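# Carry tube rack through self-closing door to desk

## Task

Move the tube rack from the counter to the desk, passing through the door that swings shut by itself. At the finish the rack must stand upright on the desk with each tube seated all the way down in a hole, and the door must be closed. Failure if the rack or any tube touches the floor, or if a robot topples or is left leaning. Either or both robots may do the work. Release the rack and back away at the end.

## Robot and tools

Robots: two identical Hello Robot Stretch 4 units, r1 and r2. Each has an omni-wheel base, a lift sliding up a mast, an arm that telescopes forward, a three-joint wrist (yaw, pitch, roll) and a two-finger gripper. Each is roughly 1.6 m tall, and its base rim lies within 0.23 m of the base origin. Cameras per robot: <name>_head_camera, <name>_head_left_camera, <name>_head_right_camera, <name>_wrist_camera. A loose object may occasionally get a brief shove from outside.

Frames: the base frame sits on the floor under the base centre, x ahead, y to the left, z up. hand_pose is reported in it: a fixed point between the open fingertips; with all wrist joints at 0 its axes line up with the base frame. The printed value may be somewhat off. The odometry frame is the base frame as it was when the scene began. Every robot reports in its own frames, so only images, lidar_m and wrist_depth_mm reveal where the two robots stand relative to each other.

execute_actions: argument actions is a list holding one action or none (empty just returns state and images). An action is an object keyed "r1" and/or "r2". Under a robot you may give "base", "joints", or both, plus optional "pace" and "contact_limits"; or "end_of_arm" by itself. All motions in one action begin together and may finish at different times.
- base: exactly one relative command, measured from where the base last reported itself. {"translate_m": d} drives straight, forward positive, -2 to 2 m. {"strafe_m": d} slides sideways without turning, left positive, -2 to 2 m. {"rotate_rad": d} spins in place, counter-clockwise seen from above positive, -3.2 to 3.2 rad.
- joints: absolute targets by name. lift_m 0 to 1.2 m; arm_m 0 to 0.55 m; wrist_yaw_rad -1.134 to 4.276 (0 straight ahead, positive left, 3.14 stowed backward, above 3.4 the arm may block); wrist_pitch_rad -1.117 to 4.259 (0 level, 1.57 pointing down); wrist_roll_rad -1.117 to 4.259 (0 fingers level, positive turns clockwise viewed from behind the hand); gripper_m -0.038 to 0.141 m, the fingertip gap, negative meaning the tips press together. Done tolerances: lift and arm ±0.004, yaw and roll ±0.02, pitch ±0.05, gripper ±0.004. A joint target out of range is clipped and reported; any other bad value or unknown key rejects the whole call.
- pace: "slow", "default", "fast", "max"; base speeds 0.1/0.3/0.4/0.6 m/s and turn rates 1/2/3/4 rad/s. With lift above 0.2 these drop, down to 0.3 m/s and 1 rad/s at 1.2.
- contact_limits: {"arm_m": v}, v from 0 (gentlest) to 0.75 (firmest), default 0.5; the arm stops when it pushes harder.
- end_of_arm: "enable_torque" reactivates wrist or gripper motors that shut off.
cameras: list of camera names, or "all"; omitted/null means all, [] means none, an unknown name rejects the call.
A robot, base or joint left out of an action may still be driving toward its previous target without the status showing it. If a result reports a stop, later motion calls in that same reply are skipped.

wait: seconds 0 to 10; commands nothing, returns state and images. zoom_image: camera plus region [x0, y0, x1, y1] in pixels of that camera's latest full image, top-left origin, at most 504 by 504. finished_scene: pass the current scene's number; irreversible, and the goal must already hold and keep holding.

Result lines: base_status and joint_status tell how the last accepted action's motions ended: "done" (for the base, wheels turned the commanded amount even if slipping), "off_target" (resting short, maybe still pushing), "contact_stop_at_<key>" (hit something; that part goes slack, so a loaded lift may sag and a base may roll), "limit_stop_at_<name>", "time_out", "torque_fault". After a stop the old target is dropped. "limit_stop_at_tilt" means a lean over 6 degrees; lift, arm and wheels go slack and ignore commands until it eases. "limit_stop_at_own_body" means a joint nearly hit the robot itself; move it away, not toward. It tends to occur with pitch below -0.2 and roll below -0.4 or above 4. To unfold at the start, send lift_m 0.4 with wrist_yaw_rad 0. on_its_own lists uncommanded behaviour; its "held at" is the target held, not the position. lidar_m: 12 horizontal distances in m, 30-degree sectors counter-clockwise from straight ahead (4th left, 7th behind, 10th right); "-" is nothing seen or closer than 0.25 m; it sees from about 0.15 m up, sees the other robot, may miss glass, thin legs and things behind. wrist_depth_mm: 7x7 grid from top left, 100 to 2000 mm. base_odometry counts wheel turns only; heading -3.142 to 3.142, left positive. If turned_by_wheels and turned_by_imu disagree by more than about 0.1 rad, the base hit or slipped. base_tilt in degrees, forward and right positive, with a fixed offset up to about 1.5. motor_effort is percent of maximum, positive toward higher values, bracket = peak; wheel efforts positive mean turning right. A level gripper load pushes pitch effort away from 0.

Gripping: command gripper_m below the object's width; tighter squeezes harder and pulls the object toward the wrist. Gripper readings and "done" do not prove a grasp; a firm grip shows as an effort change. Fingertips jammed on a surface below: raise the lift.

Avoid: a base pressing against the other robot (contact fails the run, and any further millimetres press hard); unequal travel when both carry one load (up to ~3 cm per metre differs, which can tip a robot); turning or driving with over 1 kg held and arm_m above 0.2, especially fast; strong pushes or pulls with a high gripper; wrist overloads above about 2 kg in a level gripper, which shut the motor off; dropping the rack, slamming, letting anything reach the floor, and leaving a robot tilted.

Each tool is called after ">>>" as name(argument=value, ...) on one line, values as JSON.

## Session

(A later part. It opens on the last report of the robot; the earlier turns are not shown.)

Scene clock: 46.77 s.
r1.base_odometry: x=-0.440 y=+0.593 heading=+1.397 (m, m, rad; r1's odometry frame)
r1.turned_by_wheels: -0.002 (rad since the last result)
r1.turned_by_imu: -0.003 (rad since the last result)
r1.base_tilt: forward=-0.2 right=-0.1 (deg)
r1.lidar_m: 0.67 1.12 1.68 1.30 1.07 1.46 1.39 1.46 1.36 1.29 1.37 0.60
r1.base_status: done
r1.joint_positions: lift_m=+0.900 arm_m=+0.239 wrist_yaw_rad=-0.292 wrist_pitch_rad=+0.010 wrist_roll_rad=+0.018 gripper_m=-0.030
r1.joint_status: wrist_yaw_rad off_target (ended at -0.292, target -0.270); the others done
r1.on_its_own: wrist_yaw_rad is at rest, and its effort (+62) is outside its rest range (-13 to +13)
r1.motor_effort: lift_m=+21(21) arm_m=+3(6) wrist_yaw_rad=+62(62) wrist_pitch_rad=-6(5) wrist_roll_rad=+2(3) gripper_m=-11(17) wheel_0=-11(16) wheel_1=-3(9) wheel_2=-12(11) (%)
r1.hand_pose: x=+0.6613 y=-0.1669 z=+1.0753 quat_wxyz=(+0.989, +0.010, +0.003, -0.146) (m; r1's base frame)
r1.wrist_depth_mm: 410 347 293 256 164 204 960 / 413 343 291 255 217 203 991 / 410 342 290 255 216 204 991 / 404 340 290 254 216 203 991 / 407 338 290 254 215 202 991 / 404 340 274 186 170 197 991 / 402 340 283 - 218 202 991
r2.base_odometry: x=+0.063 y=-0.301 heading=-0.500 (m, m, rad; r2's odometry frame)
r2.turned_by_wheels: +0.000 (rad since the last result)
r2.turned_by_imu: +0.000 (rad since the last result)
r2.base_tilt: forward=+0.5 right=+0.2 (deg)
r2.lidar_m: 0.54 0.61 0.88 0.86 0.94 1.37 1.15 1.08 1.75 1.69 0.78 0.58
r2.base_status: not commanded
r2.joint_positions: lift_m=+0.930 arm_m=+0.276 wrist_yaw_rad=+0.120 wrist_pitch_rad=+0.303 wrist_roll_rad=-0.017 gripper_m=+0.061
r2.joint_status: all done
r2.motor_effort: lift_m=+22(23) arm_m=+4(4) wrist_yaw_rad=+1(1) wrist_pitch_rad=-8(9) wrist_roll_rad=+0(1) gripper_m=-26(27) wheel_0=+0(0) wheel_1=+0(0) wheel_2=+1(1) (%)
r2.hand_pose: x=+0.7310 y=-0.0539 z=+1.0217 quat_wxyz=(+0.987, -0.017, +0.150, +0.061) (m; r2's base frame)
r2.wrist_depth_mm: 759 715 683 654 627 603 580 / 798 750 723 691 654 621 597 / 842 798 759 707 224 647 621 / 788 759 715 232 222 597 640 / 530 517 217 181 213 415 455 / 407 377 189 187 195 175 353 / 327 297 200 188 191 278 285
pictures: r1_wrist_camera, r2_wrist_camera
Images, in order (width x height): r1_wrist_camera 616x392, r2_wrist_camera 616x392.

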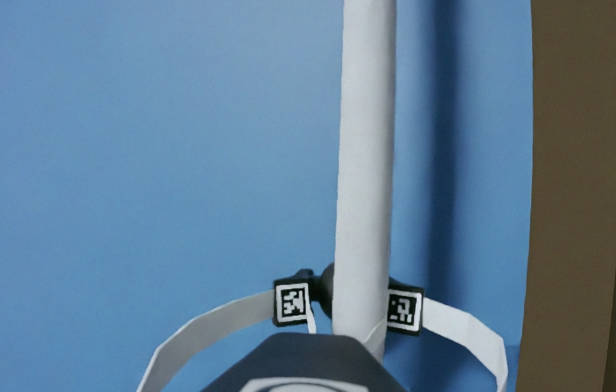

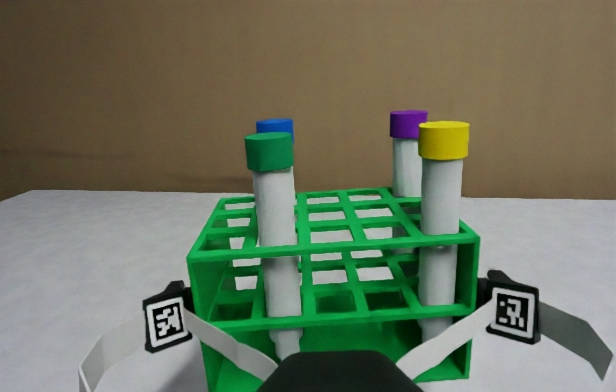

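>>> execute_actions(actions=[{"r1":{"joints":{"wrist_yaw_rad":-0.39}},"r2":{"base":{"strafe_m":0.48},"joints":{"arm_m":0.03}}}], cameras=[])

>>> execute_actions(actions=[{"r1":{"base":{"strafe_m":0.12},"joints":{"arm_m":0.14},"pace":"slow"},"r2":{"base":{"translate_m":-0.9}}}], cameras=["r1_wrist_camera","r1_head_left_camera","r2_head_right_camera"])

Scene clock: 53.77 s.
r1.base_odometry: x=-0.440 y=+0.593 heading=+1.399 (m, m, rad; r1's odometry frame)
r1.turned_by_wheels: +0.002 (rad since the last result)
r1.turned_by_imu: +0.003 (rad since the last result)
r1.base_tilt: forward=-0.2 right=+0.0 (deg)
r1.lidar_m: 0.69 1.13 1.70 1.75 1.28 1.37 1.38 1.45 1.37 1.29 1.38 0.61
r1.base_status: not commanded
r1.joint_positions: lift_m=+0.900 arm_m=+0.239 wrist_yaw_rad=-0.391 wrist_pitch_rad=+0.010 wrist_roll_rad=+0.018 gripper_m=-0.030
r1.joint_status: all done
r1.motor_effort: lift_m=+21(21) arm_m=+3(3) wrist_yaw_rad=+3(59) wrist_pitch_rad=-8(7) wrist_roll_rad=-1(1) gripper_m=-14(16) wheel_0=-2(11) wheel_1=+0(4) wheel_2=+0(12) (%)
r1.hand_pose: x=+0.6436 y=-0.1909 z=+1.0753 quat_wxyz=(+0.981, +0.010, +0.003, -0.195) (m; r1's base frame)
r1.wrist_depth_mm: 368 327 287 257 231 222 1118 / 368 324 286 258 231 223 1118 / 366 322 283 257 232 222 1118 / 366 320 283 255 232 223 1098 / 364 320 283 181 230 223 1118 / 362 319 185 177 183 1008 1118 / 362 320 285 - 229 221 1138
r2.base_odometry: x=+0.294 y=+0.120 heading=-0.500 (m, m, rad; r2's odometry frame)
r2.turned_by_wheels: +0.000 (rad since the last result)
r2.turned_by_imu: -0.002 (rad since the last result)
r2.base_tilt: forward=+0.5 right=+0.2 (deg)
r2.lidar_m: 0.41 0.57 0.42 0.39 0.44 0.63 1.96 1.32 1.47 2.17 0.79 0.60
r2.base_status: done
r2.joint_positions: lift_m=+0.930 arm_m=+0.031 wrist_yaw_rad=+0.120 wrist_pitch_rad=+0.303 wrist_roll_rad=-0.017 gripper_m=+0.061
r2.joint_status: all done
r2.motor_effort: lift_m=+23(23) arm_m=-4(7) wrist_yaw_rad=+1(1) wrist_pitch_rad=-10(11) wrist_roll_rad=+0(2) gripper_m=-26(25) wheel_0=+1(6) wheel_1=-2(9) wheel_2=+1(2) (%)
r2.hand_pose: x=+0.4855 y=-0.0539 z=+1.0216 quat_wxyz=(+0.987, -0.017, +0.150, +0.061) (m; r2's base frame)
r2.wrist_depth_mm: 564 759 946 904 866 831 788 / 564 759 991 946 904 854 842 / 559 750 1025 976 220 891 854 / 559 750 946 234 216 634 627 / 569 723 218 179 213 413 455 / 564 436 189 187 194 175 353 / 544 484 200 188 191 357 366
pictures: none
No camera images: the call's "cameras" was empty. Leave "cameras" out to get every camera's image.

Scene clock: 58.23 s.
r1.base_odometry: x=-0.558 y=+0.614 heading=+1.400 (m, m, rad; r1's odometry frame)
r1.turned_by_wheels: +0.000 (rad since the last result)
r1.turned_by_imu: +0.000 (rad since the last result)
r1.base_tilt: forward=-0.2 right=-0.1 (deg)
r1.lidar_m: 0.65 1.22 1.69 1.62 1.71 0.78 0.76 1.45 1.46 1.40 1.50 0.52
r1.base_status: done
r1.joint_positions: lift_m=+0.900 arm_m=+0.141 wrist_yaw_rad=-0.391 wrist_pitch_rad=+0.010 wrist_roll_rad=+0.018 gripper_m=-0.030
r1.joint_status: all done
r1.motor_effort: lift_m=+21(21) arm_m=-5(7) wrist_yaw_rad=+2(10) wrist_pitch_rad=-9(5) wrist_roll_rad=+2(1) gripper_m=-15(14) wheel_0=+0(8) wheel_1=+1(2) wheel_2=+1(2) (%)
r1.hand_pose: x=+0.5452 y=-0.1908 z=+1.0753 quat_wxyz=(+0.981, +0.010, +0.003, -0.194) (m; r1's base frame)
r1.wrist_depth_mm: 508 402 320 268 228 206 1229 / 512 397 319 267 227 208 1255 / 504 392 317 267 227 207 1229 / 500 392 315 266 228 208 1255 / 500 389 314 180 230 209 1229 / 500 389 185 177 185 206 1255 / 492 389 314 - 224 202 1308
r2.base_odometry: x=-0.496 y=+0.552 heading=-0.500 (m, m, rad; r2's odometry frame)
r2.turned_by_wheels: +0.000 (rad since the last result)
r2.turned_by_imu: -0.001 (rad since the last result)
r2.base_tilt: forward=+0.5 right=+0.2 (deg)
r2.lidar_m: 0.43 0.61 0.46 0.44 0.47 0.71 1.59 1.66 0.76 0.75 2.05 1.51
r2.base_status: done
r2.joint_positions: lift_m=+0.930 arm_m=+0.031 wrist_yaw_rad=+0.120 wrist_pitch_rad=+0.303 wrist_roll_rad=-0.017 gripper_m=+0.061
r2.joint_status: not commanded
r2.motor_effort: lift_m=+22(22) arm_m=-4(4) wrist_yaw_rad=+1(1) wrist_pitch_rad=-11(10) wrist_roll_rad=+0(0) gripper_m=-28(26) wheel_0=+0(5) wheel_1=+1(5) wheel_2=+0(4) (%)
r2.hand_pose: x=+0.4854 y=-0.0539 z=+1.0217 quat_wxyz=(+0.987, -0.017, +0.150, +0.061) (m; r2's base frame)
r2.wrist_depth_mm: 597 809 1229 1756 1708 1618 1537 / 603 788 1205 1808 1756 1618 1576 / 603 809 1138 1281 224 1160 1138 / 603 809 1060 233 216 1205 1160 / 603 820 219 179 213 1229 1205 / 609 715 189 188 194 174 1255 / 591 778 199 188 191 1430 1397
pictures: r1_head_left_camera, r1_wrist_camera, r2_head_right_camera
Images, in order (width x height): r1_head_left_camera 420x672, r1_wrist_camera 616x392, r2_head_right_camera 420x672.

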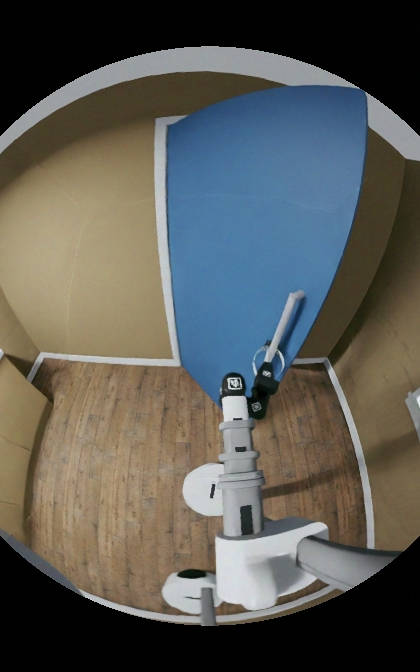

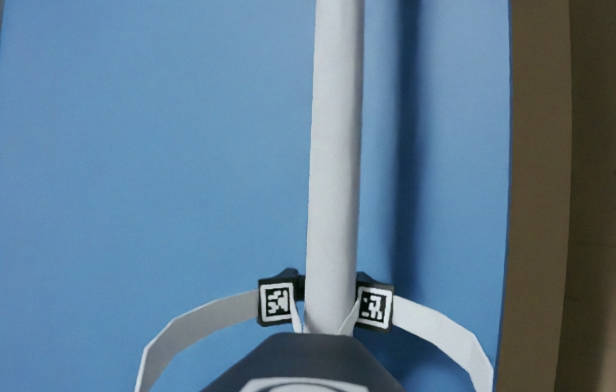

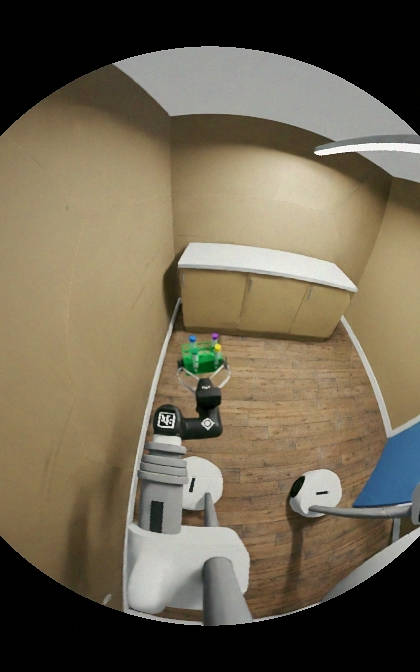

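>>> execute_actions(actions=[{"r1":{"base":{"strafe_m":0.13},"joints":{"arm_m":0.12,"wrist_yaw_rad":-0.5},"pace":"slow"},"r2":{"base":{"translate_m":-0.5}}}], cameras=[])

>>> execute_actions(actions=[{"r1":{"base":{"strafe_m":0.13},"joints":{"arm_m":0.115,"wrist_yaw_rad":-0.62},"pace":"slow"},"r2":{"base":{"rotate_rad":-1.62},"pace":"slow"}}], cameras=["r1_wrist_camera","r2_head_camera","r2_head_left_camera"])

Scene clock: 64.00 s.
r1.base_odometry: x=-0.686 y=+0.636 heading=+1.398 (m, m, rad; r1's odometry frame)
r1.turned_by_wheels: -0.001 (rad since the last result)
r1.turned_by_imu: -0.001 (rad since the last result)
r1.base_tilt: forward=-0.2 right=+0.0 (deg)
r1.lidar_m: 0.64 1.24 1.58 1.50 1.55 1.47 0.83 0.84 1.61 1.53 1.63 0.48
r1.base_status: done
r1.joint_positions: lift_m=+0.900 arm_m=+0.120 wrist_yaw_rad=-0.517 wrist_pitch_rad=+0.010 wrist_roll_rad=+0.018 gripper_m=-0.030
r1.joint_status: all done
r1.on_its_own: wrist_yaw_rad is at rest, and its effort (+47) is outside its rest range (-13 to +13)
r1.motor_effort: lift_m=+21(22) arm_m=-2(12) wrist_yaw_rad=+47(72) wrist_pitch_rad=-8(6) wrist_roll_rad=+1(0) gripper_m=-12(19) wheel_0=-7(7) wheel_1=-1(7) wheel_2=-7(14) (%)
r1.hand_pose: x=+0.4988 y=-0.2186 z=+1.0753 quat_wxyz=(+0.967, +0.010, +0.002, -0.256) (m; r1's base frame)
r1.wrist_depth_mm: 504 399 320 268 219 204 1366 / 512 397 319 268 220 204 1366 / 496 389 317 268 220 204 1336 / 500 389 315 266 224 203 1336 / 492 389 314 266 223 204 1366 / 496 384 290 185 178 199 1308 / 488 389 314 - 223 199 1336
r2.base_odometry: x=-0.935 y=+0.792 heading=-0.500 (m, m, rad; r2's odometry frame)
r2.turned_by_wheels: +0.000 (rad since the last result)
r2.turned_by_imu: +0.000 (rad since the last result)
r2.base_tilt: forward=+0.5 right=+0.2 (deg)
r2.lidar_m: 0.42 0.66 0.48 0.46 0.48 0.72 1.08 1.12 1.64 0.93 0.79 2.06
r2.base_status: done
r2.joint_positions: lift_m=+0.930 arm_m=+0.031 wrist_yaw_rad=+0.120 wrist_pitch_rad=+0.303 wrist_roll_rad=-0.017 gripper_m=+0.061
r2.joint_status: not commanded
r2.motor_effort: lift_m=+22(22) arm_m=-4(4) wrist_yaw_rad=+1(1) wrist_pitch_rad=-11(10) wrist_roll_rad=-1(1) gripper_m=-26(26) wheel_0=+1(3) wheel_1=+1(4) wheel_2=-1(9) (%)
r2.hand_pose: x=+0.4854 y=-0.0539 z=+1.0217 quat_wxyz=(+0.987, -0.017, +0.150, +0.061) (m; r2's base frame)
r2.wrist_depth_mm: 621 842 1255 - - - 1983 / 627 831 1229 - - - - / 627 842 1182 1756 222 1576 1537 / 634 842 1118 234 217 1708 1618 / 634 854 218 181 213 1756 1661 / 634 750 189 189 195 175 1756 / 609 809 199 187 191 1366 1430
pictures: none
No camera images: the call's "cameras" was empty. Leave "cameras" out to get every camera's image.

Scene clock: 66.90 s.
r1.base_odometry: x=-0.814 y=+0.658 heading=+1.397 (m, m, rad; r1's odometry frame)
r1.turned_by_wheels: -0.002 (rad since the last result)
r1.turned_by_imu: -0.002 (rad since the last result)
r1.base_tilt: forward=-0.3 right=+0.0 (deg)
r1.lidar_m: 0.69 1.23 1.44 1.37 1.44 1.48 1.40 0.90 0.72 1.68 1.71 0.43
r1.base_status: done
r1.joint_positions: lift_m=+0.900 arm_m=+0.115 wrist_yaw_rad=-0.646 wrist_pitch_rad=+0.010 wrist_roll_rad=+0.018 gripper_m=-0.030
r1.joint_status: wrist_yaw_rad off_target (ended at -0.646, target -0.620); the others done
r1.on_its_own: wrist_yaw_rad is at rest, and its effort (+74) is outside its rest range (-13 to +13)
r1.motor_effort: lift_m=+21(21) arm_m=+1(10) wrist_yaw_rad=+74(75) wrist_pitch_rad=-4(8) wrist_roll_rad=+1(2) gripper_m=-9(16) wheel_0=-6(12) wheel_1=-3(3) wheel_2=-12(13) (%)
r1.hand_pose: x=+0.4635 y=-0.2435 z=+1.0753 quat_wxyz=(+0.948, +0.010, +0.002, -0.318) (m; r1's base frame)
r1.wrist_depth_mm: 508 404 324 272 170 206 759 / 512 397 322 272 169 206 768 / 504 394 319 270 168 207 1308 / 496 392 319 271 167 206 1281 / 500 392 317 268 166 205 1308 / 500 389 301 190 169 196 1397 / 496 389 307 - 223 196 1336
r2.base_odometry: x=-0.935 y=+0.792 heading=-2.120 (m, m, rad; r2's odometry frame)
r2.turned_by_wheels: -1.620 (rad since the last result)
r2.turned_by_imu: -1.625 (rad since the last result)
r2.base_tilt: forward=+0.5 right=+0.2 (deg)
r2.lidar_m: 0.43 0.87 2.10 1.97 0.71 0.47 0.45 0.49 0.66 1.09 1.10 1.50
r2.base_status: done
r2.joint_positions: lift_m=+0.930 arm_m=+0.031 wrist_yaw_rad=+0.120 wrist_pitch_rad=+0.303 wrist_roll_rad=-0.017 gripper_m=+0.061
r2.joint_status: not commanded
r2.motor_effort: lift_m=+22(22) arm_m=-4(4) wrist_yaw_rad=+0(1) wrist_pitch_rad=-10(10) wrist_roll_rad=-2(1) gripper_m=-26(24) wheel_0=+1(5) wheel_1=+1(7) wheel_2=+2(2) (%)
r2.hand_pose: x=+0.4854 y=-0.0538 z=+1.0217 quat_wxyz=(+0.987, -0.017, +0.150, +0.061) (m; r2's base frame)
r2.wrist_depth_mm: 1863 1863 1808 - - 1618 1576 / 788 960 1397 - - 1708 1618 / - - 1863 - 223 1756 1708 / 691 - - 233 223 1808 1808 / 732 - 218 181 213 1921 1863 / 1863 1921 189 187 195 175 1756 / 1576 1499 200 189 190 1397 1430
pictures: r1_wrist_camera, r2_head_camera, r2_head_left_camera
Images, in order (width x height): r1_wrist_camera 616x392, r2_head_camera 420x560, r2_head_left_camera 420x672.

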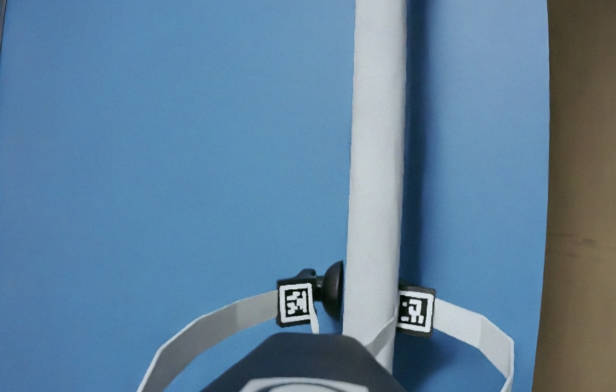

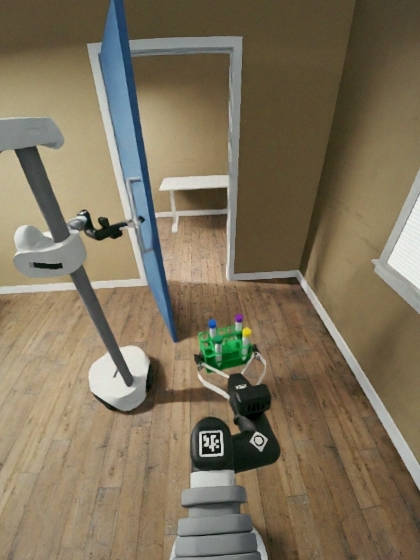

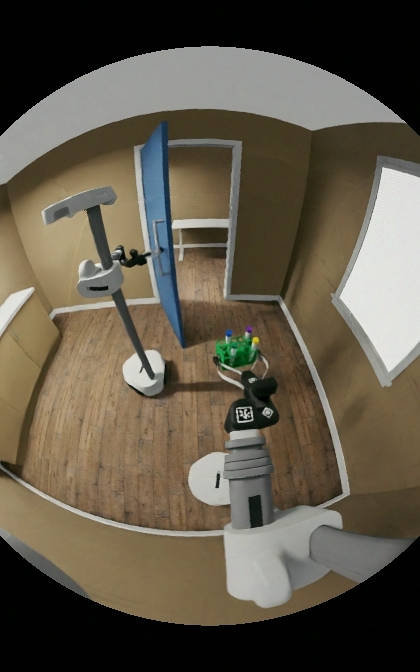

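>>> execute_actions(actions=[{"r1":{"joints":{"wrist_yaw_rad":-0.77}}}], cameras=[])

>>> execute_actions(actions=[{"r1":{"base":{"strafe_m":0.15},"joints":{"arm_m":0.065},"pace":"slow"}}], cameras=["r1_wrist_camera","r2_head_camera"])

Scene clock: 69.40 s.
r1.base_odometry: x=-0.814 y=+0.658 heading=+1.398 (m, m, rad; r1's odometry frame)
r1.turned_by_wheels: +0.002 (rad since the last result)
r1.turned_by_imu: +0.002 (rad since the last result)
r1.base_tilt: forward=-0.1 right=+0.0 (deg)
r1.lidar_m: 0.69 1.21 1.45 1.35 1.43 1.49 1.41 0.91 0.73 1.66 1.74 0.44
r1.base_status: not commanded
r1.joint_positions: lift_m=+0.900 arm_m=+0.115 wrist_yaw_rad=-0.770 wrist_pitch_rad=+0.010 wrist_roll_rad=+0.018 gripper_m=-0.030
r1.joint_status: all done
r1.motor_effort: lift_m=+21(21) arm_m=+0(0) wrist_yaw_rad=-1(72) wrist_pitch_rad=-8(7) wrist_roll_rad=+2(1) gripper_m=-14(15) wheel_0=-1(6) wheel_1=+0(3) wheel_2=+1(12) (%)
r1.hand_pose: x=+0.4321 y=-0.2636 z=+1.0753 quat_wxyz=(+0.927, +0.010, +0.001, -0.376) (m; r1's base frame)
r1.wrist_depth_mm: 410 349 297 179 233 219 1366 / 415 347 296 177 232 219 1366 / 407 343 294 177 232 218 1366 / 404 342 293 179 232 219 1336 / 402 343 293 181 230 1464 1336 / 407 342 183 175 183 1430 1336 / 399 343 291 - 225 809 1336
r2.base_odometry: x=-0.935 y=+0.792 heading=-2.120 (m, m, rad; r2's odometry frame)
r2.turned_by_wheels: +0.000 (rad since the last result)
r2.turned_by_imu: +0.000 (rad since the last result)
r2.base_tilt: forward=+0.5 right=+0.1 (deg)
r2.lidar_m: 0.42 0.87 2.07 1.98 0.70 0.46 0.45 0.47 0.66 1.09 1.10 1.51
r2.base_status: not commanded
r2.joint_positions: lift_m=+0.930 arm_m=+0.031 wrist_yaw_rad=+0.120 wrist_pitch_rad=+0.303 wrist_roll_rad=-0.017 gripper_m=+0.061
r2.joint_status: not commanded
r2.motor_effort: lift_m=+22(22) arm_m=-4(4) wrist_yaw_rad=+1(0) wrist_pitch_rad=-10(10) wrist_roll_rad=+0(1) gripper_m=-26(27) wheel_0=+1(1) wheel_1=+2(1) wheel_2=+2(2) (%)
r2.hand_pose: x=+0.4854 y=-0.0538 z=+1.0217 quat_wxyz=(+0.987, -0.017, +0.150, +0.061) (m; r2's base frame)
r2.wrist_depth_mm: 1863 1863 1808 - - 1618 1618 / 788 991 1281 - - 1708 1708 / - - 1863 - 220 1756 1708 / 691 - - 234 216 1808 1808 / 723 - 218 181 213 1863 1808 / 1921 1921 189 187 195 175 1708 / 1576 1499 200 188 192 1397 1464
pictures: none
No camera images: the call's "cameras" was empty. Leave "cameras" out to get every camera's image.

Scene clock: 72.03 s.
r1.base_odometry: x=-0.962 y=+0.684 heading=+1.399 (m, m, rad; r1's odometry frame)
r1.turned_by_wheels: +0.001 (rad since the last result)
r1.turned_by_imu: +0.001 (rad since the last result)
r1.base_tilt: forward=-0.1 right=+0.0 (deg)
r1.lidar_m: 0.77 1.23 1.27 1.22 1.27 1.48 1.41 0.99 0.85 1.81 0.43 0.40
r1.base_status: done
r1.joint_positions: lift_m=+0.900 arm_m=+0.067 wrist_yaw_rad=-0.756 wrist_pitch_rad=+0.010 wrist_roll_rad=+0.018 gripper_m=-0.030
r1.joint_status: all done
r1.on_its_own: wrist_yaw_rad is at rest, and its effort (-40) is outside its rest range (-13 to +13)
r1.motor_effort: lift_m=+21(21) arm_m=-9(13) wrist_yaw_rad=-40(81) wrist_pitch_rad=-5(9) wrist_roll_rad=+0(0) gripper_m=-17(17) wheel_0=+1(7) wheel_1=+1(7) wheel_2=+9(14) (%)
r1.hand_pose: x=+0.3875 y=-0.2615 z=+1.0752 quat_wxyz=(+0.929, +0.010, +0.001, -0.369) (m; r1's base frame)
r1.wrist_depth_mm: 654 455 338 178 224 200 1499 / 668 449 332 180 224 200 1537 / 640 439 330 182 224 200 1499 / 634 436 327 181 223 199 1499 / 627 433 329 179 223 202 1464 / 640 436 185 178 183 202 1499 / 615 436 338 - 215 196 1499
r2.base_odometry: x=-0.935 y=+0.792 heading=-2.120 (m, m, rad; r2's odometry frame)
r2.turned_by_wheels: +0.000 (rad since the last result)
r2.turned_by_imu: +0.000 (rad since the last result)
r2.base_tilt: forward=+0.5 right=+0.2 (deg)
r2.lidar_m: 0.45 0.95 1.01 1.99 0.71 0.48 0.46 0.49 0.68 1.09 1.10 1.51
r2.base_status: not commanded
r2.joint_positions: lift_m=+0.930 arm_m=+0.031 wrist_yaw_rad=+0.120 wrist_pitch_rad=+0.303 wrist_roll_rad=-0.017 gripper_m=+0.061
r2.joint_status: not commanded
r2.motor_effort: lift_m=+22(22) arm_m=-4(4) wrist_yaw_rad=+1(0) wrist_pitch_rad=-10(11) wrist_roll_rad=-2(2) gripper_m=-26(27) wheel_0=+1(1) wheel_1=+1(1) wheel_2=+2(2) (%)
r2.hand_pose: x=+0.4854 y=-0.0538 z=+1.0217 quat_wxyz=(+0.987, -0.017, +0.150, +0.061) (m; r2's base frame)
r2.wrist_depth_mm: 1921 1808 1618 - - 1661 1537 / 931 1921 1537 - - 1661 1661 / - - 1255 - 220 1708 1661 / - - 1229 235 216 1756 1808 / - - 218 181 213 1921 1863 / 1921 1921 189 187 195 175 1756 / 866 1499 198 189 191 1397 1430
pictures: r1_wrist_camera, r2_head_camera
Images, in order (width x height): r1_wrist_camera 616x392, r2_head_camera 420x560.

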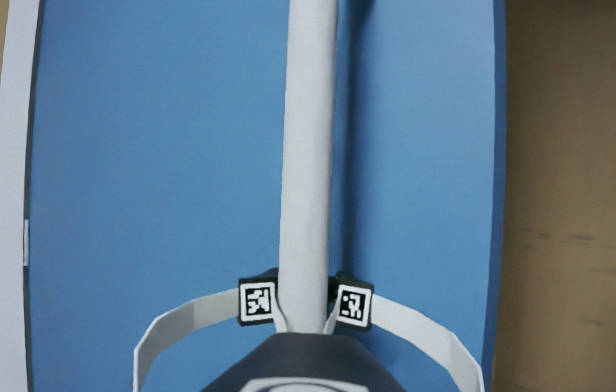

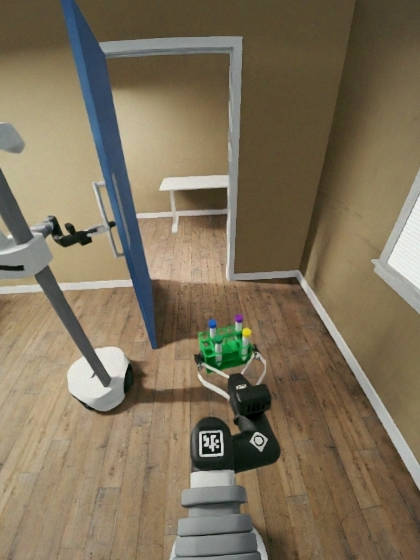

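>>> execute_actions(actions=[{"r1":{"base":{"strafe_m":0.07},"joints":{"arm_m":0.085},"pace":"slow"},"r2":{"base":{"strafe_m":0.17}}}], cameras=[])

>>> execute_actions(actions=[{"r2":{"base":{"translate_m":0.85},"pace":"fast"}}], cameras=["r2_head_left_camera","r2_head_camera"])

Scene clock: 75.83 s.
r1.base_odometry: x=-1.031 y=+0.696 heading=+1.399 (m, m, rad; r1's odometry frame)
r1.turned_by_wheels: +0.000 (rad since the last result)
r1.turned_by_imu: +0.000 (rad since the last result)
r1.base_tilt: forward=-0.2 right=+0.0 (deg)
r1.lidar_m: 0.89 1.23 1.20 1.15 1.21 1.48 1.39 0.93 0.77 1.91 0.38 0.40
r1.base_status: done
r1.joint_positions: lift_m=+0.900 arm_m=+0.084 wrist_yaw_rad=-0.778 wrist_pitch_rad=+0.010 wrist_roll_rad=+0.018 gripper_m=-0.030
r1.joint_status: all done
r1.on_its_own: wrist_yaw_rad is at rest, and its effort (+20) is outside its rest range (-13 to +13)
r1.motor_effort: lift_m=+22(21) arm_m=+6(8) wrist_yaw_rad=+20(41) wrist_pitch_rad=-9(10) wrist_roll_rad=+1(1) gripper_m=-15(16) wheel_0=-2(6) wheel_1=+1(4) wheel_2=-2(8) (%)
r1.hand_pose: x=+0.3990 y=-0.2647 z=+1.0753 quat_wxyz=(+0.925, +0.010, +0.001, -0.379) (m; r1's base frame)
r1.wrist_depth_mm: 741 500 355 279 224 193 1537 / 741 488 351 277 223 193 1464 / 723 480 349 276 222 193 1499 / 732 477 347 273 221 193 1464 / 741 473 342 213 222 191 1499 / 723 473 183 175 181 186 1537 / 715 477 342 - 219 184 1537
r2.base_odometry: x=-0.790 y=+0.703 heading=-2.120 (m, m, rad; r2's odometry frame)
r2.turned_by_wheels: +0.000 (rad since the last result)
r2.turned_by_imu: +0.000 (rad since the last result)
r2.base_tilt: forward=+0.5 right=+0.2 (deg)
r2.lidar_m: 0.43 0.89 1.01 1.82 0.68 0.48 0.46 0.49 0.66 1.25 1.27 1.82
r2.base_status: done
r2.joint_positions: lift_m=+0.930 arm_m=+0.031 wrist_yaw_rad=+0.120 wrist_pitch_rad=+0.303 wrist_roll_rad=-0.017 gripper_m=+0.061
r2.joint_status: not commanded
r2.motor_effort: lift_m=+22(22) arm_m=-4(4) wrist_yaw_rad=+1(1) wrist_pitch_rad=-10(10) wrist_roll_rad=-2(0) gripper_m=-24(27) wheel_0=+1(7) wheel_1=-1(7) wheel_2=+1(0) (%)
r2.hand_pose: x=+0.4854 y=-0.0538 z=+1.0217 quat_wxyz=(+0.987, -0.017, +0.150, +0.061) (m; r2's base frame)
r2.wrist_depth_mm: 1921 1863 1182 - - 1618 1537 / 931 1863 1138 - - 1708 1661 / - - 1098 - 224 1808 1708 / - - 1229 219 216 1808 1756 / 732 - 218 179 213 1921 1863 / 788 1921 189 187 195 175 1808 / 1537 1499 199 188 191 1397 1430
pictures: none
No camera images: the call's "cameras" was empty. Leave "cameras" out to get every camera's image.

Scene clock: 79.53 s.
r1.base_odometry: x=-1.031 y=+0.696 heading=+1.399 (m, m, rad; r1's odometry frame)
r1.turned_by_wheels: +0.000 (rad since the last result)
r1.turned_by_imu: +0.000 (rad since the last result)
r1.base_tilt: forward=-0.2 right=+0.0 (deg)
r1.lidar_m: 0.91 1.26 1.20 1.15 1.20 1.47 1.40 1.46 0.46 0.44 0.40 0.41
r1.base_status: not commanded
r1.joint_positions: lift_m=+0.900 arm_m=+0.084 wrist_yaw_rad=-0.778 wrist_pitch_rad=+0.010 wrist_roll_rad=+0.018 gripper_m=-0.030
r1.joint_status: not commanded
r1.on_its_own: wrist_yaw_rad is at rest, and its effort (+22) is outside its rest range (-13 to +13)
r1.motor_effort: lift_m=+21(21) arm_m=+6(6) wrist_yaw_rad=+22(22) wrist_pitch_rad=-10(7) wrist_roll_rad=+2(1) gripper_m=-13(16) wheel_0=-2(2) wheel_1=+2(2) wheel_2=-2(2) (%)
r1.hand_pose: x=+0.3989 y=-0.2648 z=+1.0753 quat_wxyz=(+0.925, +0.010, +0.001, -0.379) (m; r1's base frame)
r1.wrist_depth_mm: 732 500 355 279 224 195 1499 / 732 488 351 278 224 195 1499 / 741 477 347 276 224 195 1464 / 732 477 347 274 224 194 1464 / 732 477 347 211 223 193 488 / 732 477 183 178 182 189 960 / 707 477 343 - 220 186 1499
r2.base_odometry: x=-1.233 y=-0.022 heading=-2.120 (m, m, rad; r2's odometry frame)
r2.turned_by_wheels: +0.000 (rad since the last result)
r2.turned_by_imu: +0.003 (rad since the last result)
r2.base_tilt: forward=+0.5 right=+0.2 (deg)
r2.lidar_m: 0.43 0.46 0.49 0.44 1.92 1.37 1.31 1.37 1.25 1.22 1.25 1.32
r2.base_status: done
r2.joint_positions: lift_m=+0.930 arm_m=+0.031 wrist_yaw_rad=+0.120 wrist_pitch_rad=+0.303 wrist_roll_rad=-0.017 gripper_m=+0.061
r2.joint_status: not commanded
r2.motor_effort: lift_m=+22(21) arm_m=-4(4) wrist_yaw_rad=+1(1) wrist_pitch_rad=-11(10) wrist_roll_rad=+1(1) gripper_m=-24(26) wheel_0=+0(6) wheel_1=+0(8) wheel_2=+1(8) (%)
r2.hand_pose: x=+0.4854 y=-0.0538 z=+1.0217 quat_wxyz=(+0.987, -0.017, +0.150, +0.061) (m; r2's base frame)
r2.wrist_depth_mm: 535 778 - - - - 842 / 525 768 - - - - 878 / 521 759 - - 222 - 917 / 517 741 1205 234 216 - 960 / 508 741 217 181 213 1008 991 / 508 615 189 187 195 175 1042 / 480 676 199 189 191 1138 1118
pictures: r2_head_camera, r2_head_left_camera
Images, in order (width x height): r2_head_camera 420x560, r2_head_left_camera 420x672.

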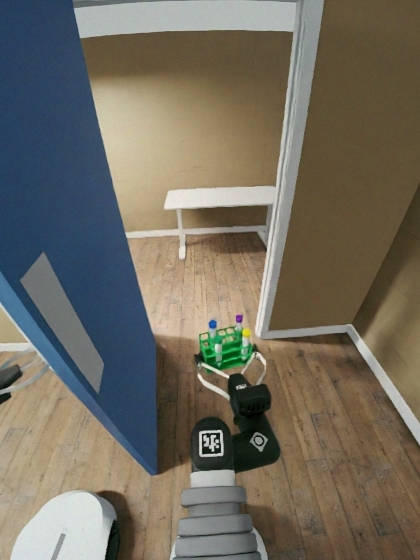

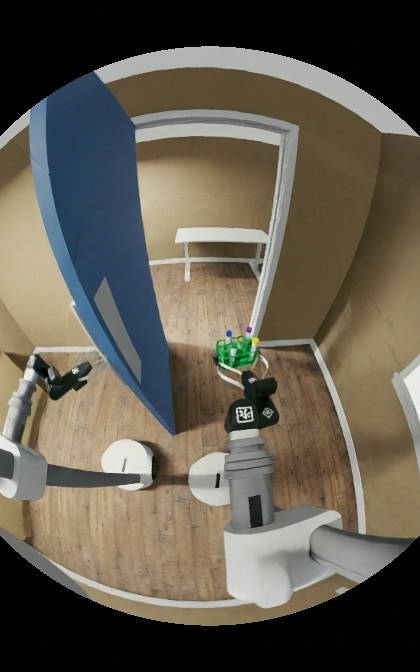

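>>> execute_actions(actions=[{"r2":{"base":{"strafe_m":-0.03}}}], cameras=[])

>>> execute_actions(actions=[{"r2":{"base":{"translate_m":0.8},"pace":"fast"}}], cameras=["r2_head_left_camera","r2_head_right_camera"])

Scene clock: 82.53 s.
r1.base_odometry: x=-1.031 y=+0.696 heading=+1.399 (m, m, rad; r1's odometry frame)
r1.turned_by_wheels: +0.000 (rad since the last result)
r1.turned_by_imu: +0.000 (rad since the last result)
r1.base_tilt: forward=-0.3 right=-0.1 (deg)
r1.lidar_m: 0.89 1.22 1.19 1.15 1.23 1.46 1.38 1.47 0.49 0.50 0.40 0.41
r1.base_status: not commanded
r1.joint_positions: lift_m=+0.900 arm_m=+0.084 wrist_yaw_rad=-0.778 wrist_pitch_rad=+0.010 wrist_roll_rad=+0.018 gripper_m=-0.030
r1.joint_status: not commanded
r1.on_its_own: wrist_yaw_rad is at rest, and its effort (+23) is outside its rest range (-13 to +13)
r1.motor_effort: lift_m=+22(21) arm_m=+6(6) wrist_yaw_rad=+23(21) wrist_pitch_rad=-7(6) wrist_roll_rad=+2(1) gripper_m=-12(14) wheel_0=-2(2) wheel_1=+2(2) wheel_2=-2(2) (%)
r1.hand_pose: x=+0.3989 y=-0.2648 z=+1.0753 quat_wxyz=(+0.925, +0.010, +0.001, -0.379) (m; r1's base frame)
r1.wrist_depth_mm: 732 504 357 279 224 195 1537 / 741 492 355 278 224 195 1464 / 741 480 349 277 225 195 1499 / 732 477 347 274 224 194 1499 / 723 469 347 212 223 193 504 / 732 477 185 178 183 188 1464 / 707 477 345 - 220 186 1537
r2.base_odometry: x=-1.259 y=-0.006 heading=-2.120 (m, m, rad; r2's odometry frame)
r2.turned_by_wheels: +0.000 (rad since the last result)
r2.turned_by_imu: +0.001 (rad since the last result)
r2.base_tilt: forward=+0.5 right=+0.2 (deg)
r2.lidar_m: 0.42 0.50 0.51 0.49 1.92 1.40 1.31 1.36 1.24 1.17 1.25 1.31
r2.base_status: done
r2.joint_positions: lift_m=+0.930 arm_m=+0.031 wrist_yaw_rad=+0.120 wrist_pitch_rad=+0.303 wrist_roll_rad=-0.017 gripper_m=+0.061
r2.joint_status: not commanded
r2.motor_effort: lift_m=+22(22) arm_m=-4(4) wrist_yaw_rad=+1(1) wrist_pitch_rad=-10(10) wrist_roll_rad=+2(0) gripper_m=-25(27) wheel_0=+1(8) wheel_1=+1(7) wheel_2=+1(2) (%)
r2.hand_pose: x=+0.4854 y=-0.0539 z=+1.0217 quat_wxyz=(+0.987, -0.017, +0.150, +0.061) (m; r2's base frame)
r2.wrist_depth_mm: 574 842 - - - - 854 / 569 831 - - - - 878 / 559 831 - - 224 991 917 / 554 809 - 234 224 1025 960 / 559 798 217 180 214 1008 1008 / 544 661 189 188 195 175 1060 / 517 723 200 189 191 1138 1138
pictures: none
No camera images: the call's "cameras" was empty. Leave "cameras" out to get every camera's image.

Scene clock: 86.20 s.
r1.base_odometry: x=-1.031 y=+0.696 heading=+1.399 (m, m, rad; r1's odometry frame)
r1.turned_by_wheels: +0.000 (rad since the last result)
r1.turned_by_imu: +0.000 (rad since the last result)
r1.base_tilt: forward=-0.3 right=-0.1 (deg)
r1.lidar_m: 0.89 1.22 1.21 1.14 1.21 1.48 1.39 1.46 1.98 1.90 0.39 0.39
r1.base_status: not commanded
r1.joint_positions: lift_m=+0.900 arm_m=+0.084 wrist_yaw_rad=-0.778 wrist_pitch_rad=+0.010 wrist_roll_rad=+0.018 gripper_m=-0.030
r1.joint_status: not commanded
r1.on_its_own: wrist_yaw_rad is at rest, and its effort (+22) is outside its rest range (-13 to +13)
r1.motor_effort: lift_m=+22(21) arm_m=+6(6) wrist_yaw_rad=+22(22) wrist_pitch_rad=-7(6) wrist_roll_rad=+2(1) gripper_m=-15(13) wheel_0=-2(2) wheel_1=+1(2) wheel_2=-2(2) (%)
r1.hand_pose: x=+0.3989 y=-0.2648 z=+1.0753 quat_wxyz=(+0.925, +0.010, +0.001, -0.379) (m; r1's base frame)
r1.wrist_depth_mm: 732 500 353 281 224 195 1499 / 750 492 353 278 224 194 1499 / 741 480 351 277 224 195 1464 / 732 477 345 277 224 194 1499 / 723 473 345 213 223 193 1499 / 723 469 184 179 182 189 1537 / 699 477 343 - 220 185 1499
r2.base_odometry: x=-1.676 y=-0.689 heading=-2.120 (m, m, rad; r2's odometry frame)
r2.turned_by_wheels: +0.000 (rad since the last result)
r2.turned_by_imu: +0.003 (rad since the last result)
r2.base_tilt: forward=+0.4 right=+0.2 (deg)
r2.lidar_m: 0.41 0.64 0.39 0.36 0.37 0.51 2.12 1.72 1.27 1.21 0.70 0.62
r2.base_status: done
r2.joint_positions: lift_m=+0.930 arm_m=+0.031 wrist_yaw_rad=+0.120 wrist_pitch_rad=+0.303 wrist_roll_rad=-0.017 gripper_m=+0.061
r2.joint_status: not commanded
r2.motor_effort: lift_m=+22(22) arm_m=-4(4) wrist_yaw_rad=+1(0) wrist_pitch_rad=-10(10) wrist_roll_rad=+1(1) gripper_m=-26(26) wheel_0=-1(5) wheel_1=+0(6) wheel_2=-1(10) (%)
r2.hand_pose: x=+0.4854 y=-0.0539 z=+1.0217 quat_wxyz=(+0.987, -0.017, +0.150, +0.061) (m; r2's base frame)
r2.wrist_depth_mm: - - - - - - 1983 / - - - - - - - / - - - 1983 222 1756 1863 / - - - 232 220 - - / - - 218 181 213 - - / - 1921 189 188 195 175 1756 / 1708 1499 199 189 191 1430 1464
pictures: r2_head_left_camera, r2_head_right_camera
Images, in order (width x height): r2_head_left_camera 420x672, r2_head_right_camera 420x672.

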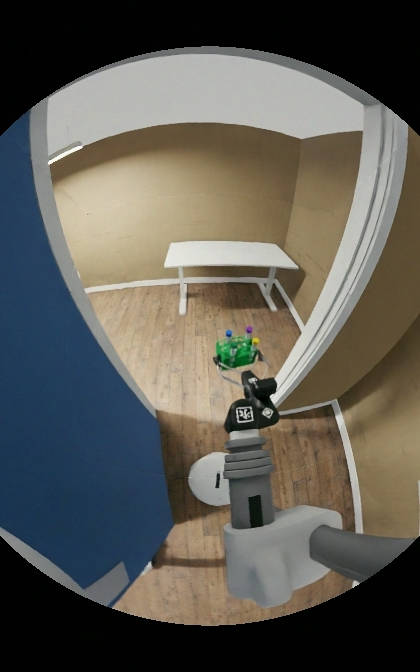

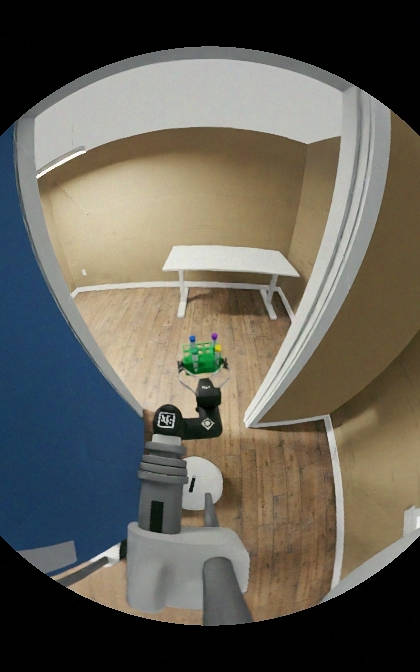

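>>> execute_actions(actions=[{"r2":{"base":{"translate_m":1.0},"pace":"fast"}}], cameras=["r2_head_camera","r2_wrist_camera"])

>>> execute_actions(actions=[{"r1":{"base":{"strafe_m":-0.22},"joints":{"arm_m":0.115},"pace":"slow"},"r2":{"base":{"strafe_m":-0.25}}}], cameras=["r2_head_camera","r2_wrist_camera","r1_wrist_camera"])

Scene clock: 92.13 s.
r1.base_odometry: x=-1.031 y=+0.696 heading=+1.399 (m, m, rad; r1's odometry frame)
r1.turned_by_wheels: +0.000 (rad since the last result)
r1.turned_by_imu: +0.001 (rad since the last result)
r1.base_tilt: forward=-0.2 right=+0.0 (deg)
r1.lidar_m: 0.90 1.24 1.21 1.15 1.19 1.48 1.40 1.48 1.96 1.89 0.42 0.40
r1.base_status: not commanded
r1.joint_positions: lift_m=+0.900 arm_m=+0.084 wrist_yaw_rad=-0.778 wrist_pitch_rad=+0.010 wrist_roll_rad=+0.018 gripper_m=-0.030
r1.joint_status: not commanded
r1.on_its_own: wrist_yaw_rad is at rest, and its effort (+22) is outside its rest range (-13 to +13)
r1.motor_effort: lift_m=+21(21) arm_m=+6(6) wrist_yaw_rad=+22(22) wrist_pitch_rad=-7(5) wrist_roll_rad=+0(1) gripper_m=-13(14) wheel_0=-2(2) wheel_1=+2(2) wheel_2=-3(2) (%)
r1.hand_pose: x=+0.3989 y=-0.2648 z=+1.0753 quat_wxyz=(+0.925, +0.010, +0.001, -0.379) (m; r1's base frame)
r1.wrist_depth_mm: 741 496 355 281 225 195 1499 / 732 492 353 281 225 195 1499 / 741 484 349 277 224 195 1464 / 741 473 349 276 224 194 1499 / 732 469 345 211 223 193 1537 / 732 473 184 178 183 188 1537 / 715 480 343 - 220 186 1499
r2.base_odometry: x=-2.198 y=-1.542 heading=-2.120 (m, m, rad; r2's odometry frame)
r2.turned_by_wheels: +0.000 (rad since the last result)
r2.turned_by_imu: +0.004 (rad since the last result)
r2.base_tilt: forward=+0.5 right=+0.2 (deg)
r2.lidar_m: 0.43 0.81 2.30 1.54 0.62 0.68 1.43 0.55 0.54 1.20 1.20 0.82
r2.base_status: done
r2.joint_positions: lift_m=+0.930 arm_m=+0.031 wrist_yaw_rad=+0.120 wrist_pitch_rad=+0.303 wrist_roll_rad=-0.017 gripper_m=+0.061
r2.joint_status: not commanded
r2.motor_effort: lift_m=+21(22) arm_m=-4(4) wrist_yaw_rad=+1(1) wrist_pitch_rad=-10(10) wrist_roll_rad=-1(1) gripper_m=-25(25) wheel_0=+1(5) wheel_1=-1(6) wheel_2=+1(11) (%)
r2.hand_pose: x=+0.4854 y=-0.0539 z=+1.0217 quat_wxyz=(+0.987, -0.017, +0.150, +0.061) (m; r2's base frame)
r2.wrist_depth_mm: 1366 1336 1308 1255 1205 1182 1138 / 1499 1430 1397 1336 1255 1205 1205 / 1537 1499 1430 1366 221 1281 1229 / 1661 1499 1464 235 217 1098 1138 / 1756 1661 217 182 213 768 842 / 1808 707 189 189 194 175 654 / 1618 1537 199 189 192 1397 1430
pictures: r2_head_camera, r2_wrist_camera
Images, in order (width x height): r2_head_camera 420x560, r2_wrist_camera 616x392.

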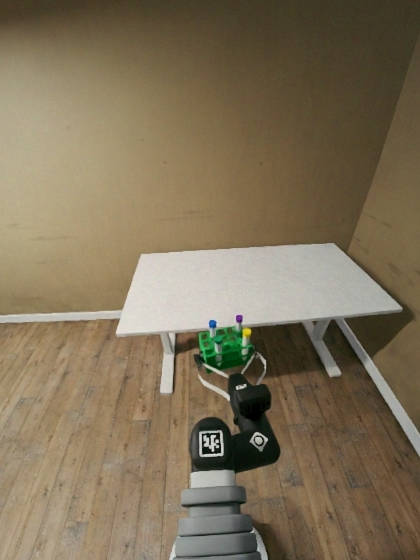

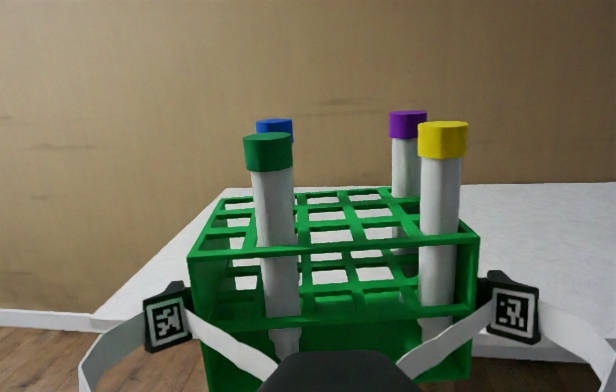

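Scene clock: 95.60 s.
r1.base_odometry: x=-0.814 y=+0.658 heading=+1.399 (m, m, rad; r1's odometry frame)
r1.turned_by_wheels: +0.000 (rad since the last result)
r1.turned_by_imu: -0.001 (rad since the last result)
r1.base_tilt: forward=-0.1 right=+0.0 (deg)
r1.lidar_m: 0.70 1.23 1.44 1.37 1.45 1.45 1.40 1.45 1.73 1.67 1.72 0.45
r1.base_status: done
r1.joint_positions: lift_m=+0.900 arm_m=+0.114 wrist_yaw_rad=-0.769 wrist_pitch_rad=+0.010 wrist_roll_rad=+0.018 gripper_m=-0.030
r1.joint_status: all done
r1.motor_effort: lift_m=+21(21) arm_m=+3(11) wrist_yaw_rad=-5(49) wrist_pitch_rad=-6(5) wrist_roll_rad=+1(1) gripper_m=-14(18) wheel_0=-1(7) wheel_1=-2(6) wheel_2=+0(8) (%)
r1.hand_pose: x=+0.4319 y=-0.2634 z=+1.0753 quat_wxyz=(+0.927, +0.010, +0.001, -0.375) (m; r1's base frame)
r1.wrist_depth_mm: 407 349 298 179 233 219 1397 / 413 345 297 177 233 219 1366 / 407 345 296 178 233 220 1336 / 407 343 294 180 233 220 1336 / 404 342 294 183 233 1464 1308 / 404 342 182 176 183 1430 1336 / 402 343 298 - 226 820 1336
r2.base_odometry: x=-2.411 y=-1.411 heading=-2.120 (m, m, rad; r2's odometry frame)
r2.turned_by_wheels: +0.000 (rad since the last result)
r2.turned_by_imu: +0.002 (rad since the last result)
r2.base_tilt: forward=+0.5 right=+0.2 (deg)
r2.lidar_m: 0.43 0.84 2.31 1.54 0.83 0.90 3.17 0.39 0.52 0.96 1.00 0.86
r2.base_status: done
r2.joint_positions: lift_m=+0.930 arm_m=+0.031 wrist_yaw_rad=+0.120 wrist_pitch_rad=+0.303 wrist_roll_rad=-0.017 gripper_m=+0.061
r2.joint_status: not commanded
r2.motor_effort: lift_m=+22(22) arm_m=-4(4) wrist_yaw_rad=+1(1) wrist_pitch_rad=-9(10) wrist_roll_rad=-2(1) gripper_m=-26(28) wheel_0=-1(6) wheel_1=+1(7) wheel_2=+0(4) (%)
r2.hand_pose: x=+0.4854 y=-0.0539 z=+1.0217 quat_wxyz=(+0.987, -0.017, +0.150, +0.061) (m; r2's base frame)
r2.wrist_depth_mm: 1397 1366 1308 1255 1229 1182 1160 / 1499 1430 1308 1336 1255 1255 1182 / 1576 1499 1430 1366 223 1255 1255 / 1661 1537 1336 218 222 1098 1160 / 1756 960 217 179 213 768 842 / 798 715 189 188 195 175 654 / 1708 1229 200 188 191 1430 1397
pictures: r1_wrist_camera, r2_head_camera, r2_wrist_camera
Images, in order (width x height): r1_wrist_camera 616x392, r2_head_camera 420x560, r2_wrist_camera 616x392.

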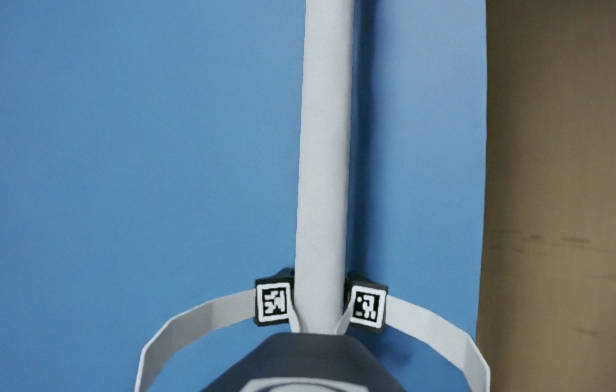

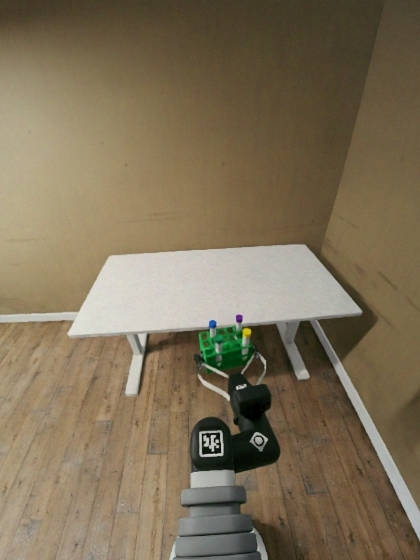

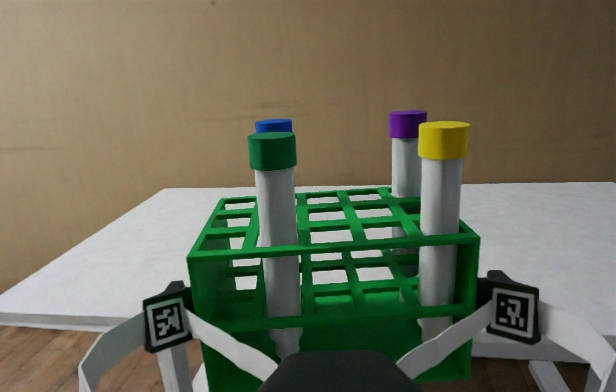

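>>> execute_actions(actions=[{"r1":{"base":{"strafe_m":-0.187},"joints":{"arm_m":0.228},"pace":"slow"},"r2":{"base":{"translate_m":0.45},"joints":{"lift_m":0.76}}}], cameras=[])

>>> execute_actions(actions=[{"r1":{"base":{"strafe_m":-0.12},"joints":{"arm_m":0.327},"pace":"slow"},"r2":{"joints":{"arm_m":0.17}}}], cameras=["r2_head_camera","r2_wrist_camera","r1_wrist_camera"])

Scene clock: 101.53 s.
r1.base_odometry: x=-0.630 y=+0.626 heading=+1.398 (m, m, rad; r1's odometry frame)
r1.turned_by_wheels: -0.001 (rad since the last result)
r1.turned_by_imu: -0.007 (rad since the last result)
r1.base_tilt: forward=-0.2 right=+0.1 (deg)
r1.lidar_m: 0.70 1.21 1.63 1.54 1.63 1.45 1.39 1.46 1.56 1.48 1.58 0.53
r1.base_status: done
r1.joint_positions: lift_m=+0.900 arm_m=+0.227 wrist_yaw_rad=-0.775 wrist_pitch_rad=+0.010 wrist_roll_rad=+0.018 gripper_m=-0.030
r1.joint_status: all done
r1.motor_effort: lift_m=+21(21) arm_m=+6(9) wrist_yaw_rad=+13(71) wrist_pitch_rad=-6(7) wrist_roll_rad=+0(1) gripper_m=-14(14) wheel_0=-4(9) wheel_1=-1(3) wheel_2=-4(16) (%)
r1.hand_pose: x=+0.5427 y=-0.2643 z=+1.0753 quat_wxyz=(+0.926, +0.010, +0.001, -0.378) (m; r1's base frame)
r1.wrist_depth_mm: 286 273 259 249 236 1336 1182 / 287 274 259 248 236 1308 1205 / 286 272 260 248 235 1308 1205 / 287 273 259 249 236 1281 1229 / 286 272 260 248 236 1281 1182 / 286 272 253 184 179 1308 1160 / 285 272 259 - 236 1229 1182
r2.base_odometry: x=-2.646 y=-1.795 heading=-2.120 (m, m, rad; r2's odometry frame)
r2.turned_by_wheels: +0.000 (rad since the last result)
r2.turned_by_imu: +0.002 (rad since the last result)
r2.base_tilt: forward=+0.5 right=+0.1 (deg)
r2.lidar_m: 0.35 0.36 0.53 2.76 1.20 1.12 0.83 0.82 0.99 0.95 0.56 0.38
r2.base_status: done
r2.joint_positions: lift_m=+0.760 arm_m=+0.031 wrist_yaw_rad=+0.120 wrist_pitch_rad=+0.303 wrist_roll_rad=-0.017 gripper_m=+0.061
r2.joint_status: all done
r2.motor_effort: lift_m=+14(20) arm_m=-4(4) wrist_yaw_rad=+1(2) wrist_pitch_rad=-10(11) wrist_roll_rad=+0(1) gripper_m=-25(24) wheel_0=+1(4) wheel_1=+1(3) wheel_2=+1(10) (%)
r2.hand_pose: x=+0.4854 y=-0.0538 z=+0.8523 quat_wxyz=(+0.987, -0.017, +0.150, +0.061) (m; r2's base frame)
r2.wrist_depth_mm: 946 904 866 842 809 788 759 / 976 946 917 891 842 820 798 / 1042 991 946 917 224 842 820 / 866 842 778 233 216 654 676 / 591 574 218 182 213 455 500 / 445 415 188 188 195 175 392 / 357 327 199 189 191 307 312
pictures: none
No camera images: the call's "cameras" was empty. Leave "cameras" out to get every camera's image.

Scene clock: 103.87 s.
r1.base_odometry: x=-0.512 y=+0.605 heading=+1.397 (m, m, rad; r1's odometry frame)
r1.turned_by_wheels: -0.001 (rad since the last result)
r1.turned_by_imu: -0.002 (rad since the last result)
r1.base_tilt: forward=-0.2 right=+0.0 (deg)
r1.lidar_m: 0.75 1.21 1.71 1.68 1.76 1.46 1.39 1.45 1.42 1.35 1.45 0.62
r1.base_status: done
r1.joint_positions: lift_m=+0.900 arm_m=+0.326 wrist_yaw_rad=-0.773 wrist_pitch_rad=+0.010 wrist_roll_rad=+0.018 gripper_m=-0.030
r1.joint_status: all done
r1.motor_effort: lift_m=+21(21) arm_m=+5(7) wrist_yaw_rad=+8(26) wrist_pitch_rad=-6(8) wrist_roll_rad=+1(1) gripper_m=-15(16) wheel_0=-4(5) wheel_1=-1(5) wheel_2=-4(6) (%)
r1.hand_pose: x=+0.6423 y=-0.2641 z=+1.0753 quat_wxyz=(+0.926, +0.010, +0.001, -0.377) (m; r1's base frame)
r1.wrist_depth_mm: 243 244 244 244 244 1229 1078 / 242 241 243 243 244 1229 1098 / 244 243 245 244 245 1281 1078 / 243 243 243 243 245 1281 1078 / 243 243 245 244 244 1205 1078 / 243 243 182 183 181 1255 1060 / 244 245 244 - 245 1160 1060
r2.base_odometry: x=-2.646 y=-1.795 heading=-2.120 (m, m, rad; r2's odometry frame)
r2.turned_by_wheels: +0.000 (rad since the last result)
r2.turned_by_imu: +0.000 (rad since the last result)
r2.base_tilt: forward=+0.5 right=+0.2 (deg)
r2.lidar_m: 0.35 0.38 0.52 2.75 1.20 1.13 0.79 0.83 1.01 0.95 0.55 0.40
r2.base_status: not commanded
r2.joint_positions: lift_m=+0.760 arm_m=+0.169 wrist_yaw_rad=+0.120 wrist_pitch_rad=+0.303 wrist_roll_rad=-0.017 gripper_m=+0.061
r2.joint_status: all done
r2.motor_effort: lift_m=+14(14) arm_m=+4(8) wrist_yaw_rad=+0(2) wrist_pitch_rad=-10(10) wrist_roll_rad=+1(1) gripper_m=-27(25) wheel_0=+0(0) wheel_1=+1(1) wheel_2=+1(1) (%)
r2.hand_pose: x=+0.6240 y=-0.0538 z=+0.8523 quat_wxyz=(+0.987, -0.017, +0.150, +0.061) (m; r2's base frame)
r2.wrist_depth_mm: 788 768 732 715 683 661 640 / 831 809 768 741 715 691 668 / 878 842 809 778 224 723 699 / 891 866 778 233 216 647 668 / 585 569 218 181 213 452 492 / 445 415 189 188 194 175 384 / 355 325 200 189 191 306 312
pictures: r1_wrist_camera, r2_head_camera, r2_wrist_camera
Images, in order (width x height): r1_wrist_camera 616x392, r2_head_camera 420x560, r2_wrist_camera 616x392.

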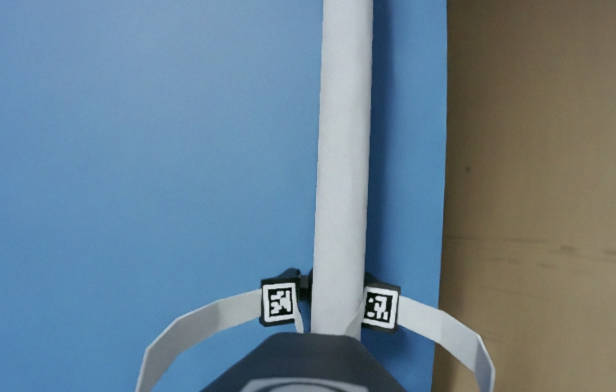

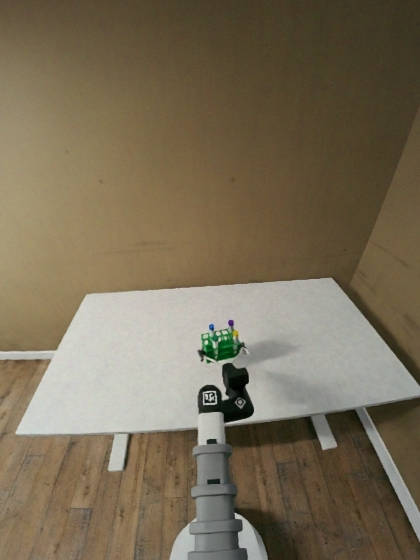

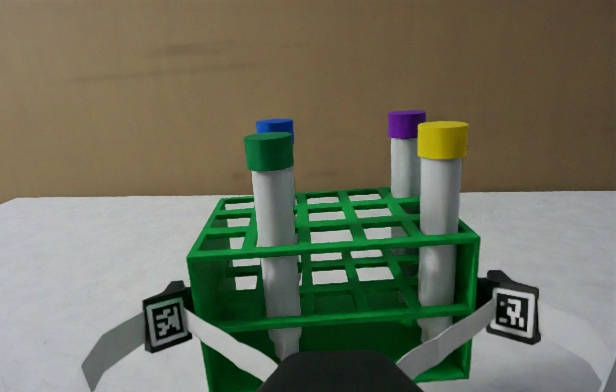

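>>> execute_actions(actions=[{"r1":{"base":{"strafe_m":-0.085},"joints":{"arm_m":0.441},"pace":"slow"},"r2":{"joints":{"lift_m":0.677},"pace":"slow"}}], cameras=[])

Scene clock: 107.67 s.
r1.base_odometry: x=-0.428 y=+0.590 heading=+1.396 (m, m, rad; r1's odometry frame)
r1.turned_by_wheels: -0.002 (rad since the last result)
r1.turned_by_imu: -0.002 (rad since the last result)
r1.base_tilt: forward=-0.2 right=-0.1 (deg)
r1.lidar_m: 0.81 1.16 1.70 1.77 1.84 1.48 1.39 1.43 1.34 1.26 1.36 0.74
r1.base_status: done
r1.joint_positions: lift_m=+0.900 arm_m=+0.440 wrist_yaw_rad=-0.780 wrist_pitch_rad=+0.010 wrist_roll_rad=+0.018 gripper_m=-0.030
r1.joint_status: all done
r1.on_its_own: wrist_yaw_rad is at rest, and its effort (+27) is outside its rest range (-13 to +13)
r1.motor_effort: lift_m=+22(21) arm_m=+6(8) wrist_yaw_rad=+27(27) wrist_pitch_rad=-6(7) wrist_roll_rad=+1(1) gripper_m=-14(16) wheel_0=-8(7) wheel_1=-6(9) wheel_2=-8(8) (%)
r1.hand_pose: x=+0.7545 y=-0.2650 z=+1.0753 quat_wxyz=(+0.925, +0.010, +0.001, -0.380) (m; r1's base frame)
r1.wrist_depth_mm: 211 220 230 236 252 1182 1008 / 212 220 230 238 252 1182 1025 / 213 220 231 238 253 1182 1025 / 213 221 230 239 253 1182 1008 / 213 221 232 238 255 1118 991 / 213 221 228 183 180 1118 1008 / 213 219 232 - 256 1060 976
r2.base_odometry: x=-2.646 y=-1.795 heading=-2.120 (m, m, rad; r2's odometry frame)
r2.turned_by_wheels: +0.000 (rad since the last result)
r2.turned_by_imu: +0.001 (rad since the last result)
r2.base_tilt: forward=+0.5 right=+0.2 (deg)
r2.lidar_m: 0.36 0.36 0.52 2.77 1.19 1.12 0.82 0.81 0.96 0.95 0.57 0.39
r2.base_status: not commanded
r2.joint_positions: lift_m=+0.677 arm_m=+0.169 wrist_yaw_rad=+0.120 wrist_pitch_rad=+0.303 wrist_roll_rad=-0.017 gripper_m=+0.061
r2.joint_status: all done
r2.motor_effort: lift_m=+14(15) arm_m=+5(4) wrist_yaw_rad=+0(0) wrist_pitch_rad=-10(11) wrist_roll_rad=+1(1) gripper_m=-26(25) wheel_0=+0(1) wheel_1=+1(1) wheel_2=+1(1) (%)
r2.hand_pose: x=+0.6240 y=-0.0538 z=+0.7694 quat_wxyz=(+0.987, -0.017, +0.150, +0.061) (m; r2's base frame)
r2.wrist_depth_mm: 798 768 741 715 691 661 640 / 831 798 768 732 715 683 668 / 866 820 798 759 223 668 691 / 574 544 517 233 217 430 452 / 389 377 217 181 213 300 329 / 294 276 189 188 195 175 256 / 236 216 200 188 191 203 206
pictures: none
No camera images: the call's "cameras" was empty. Leave "cameras" out to get every camera's image.


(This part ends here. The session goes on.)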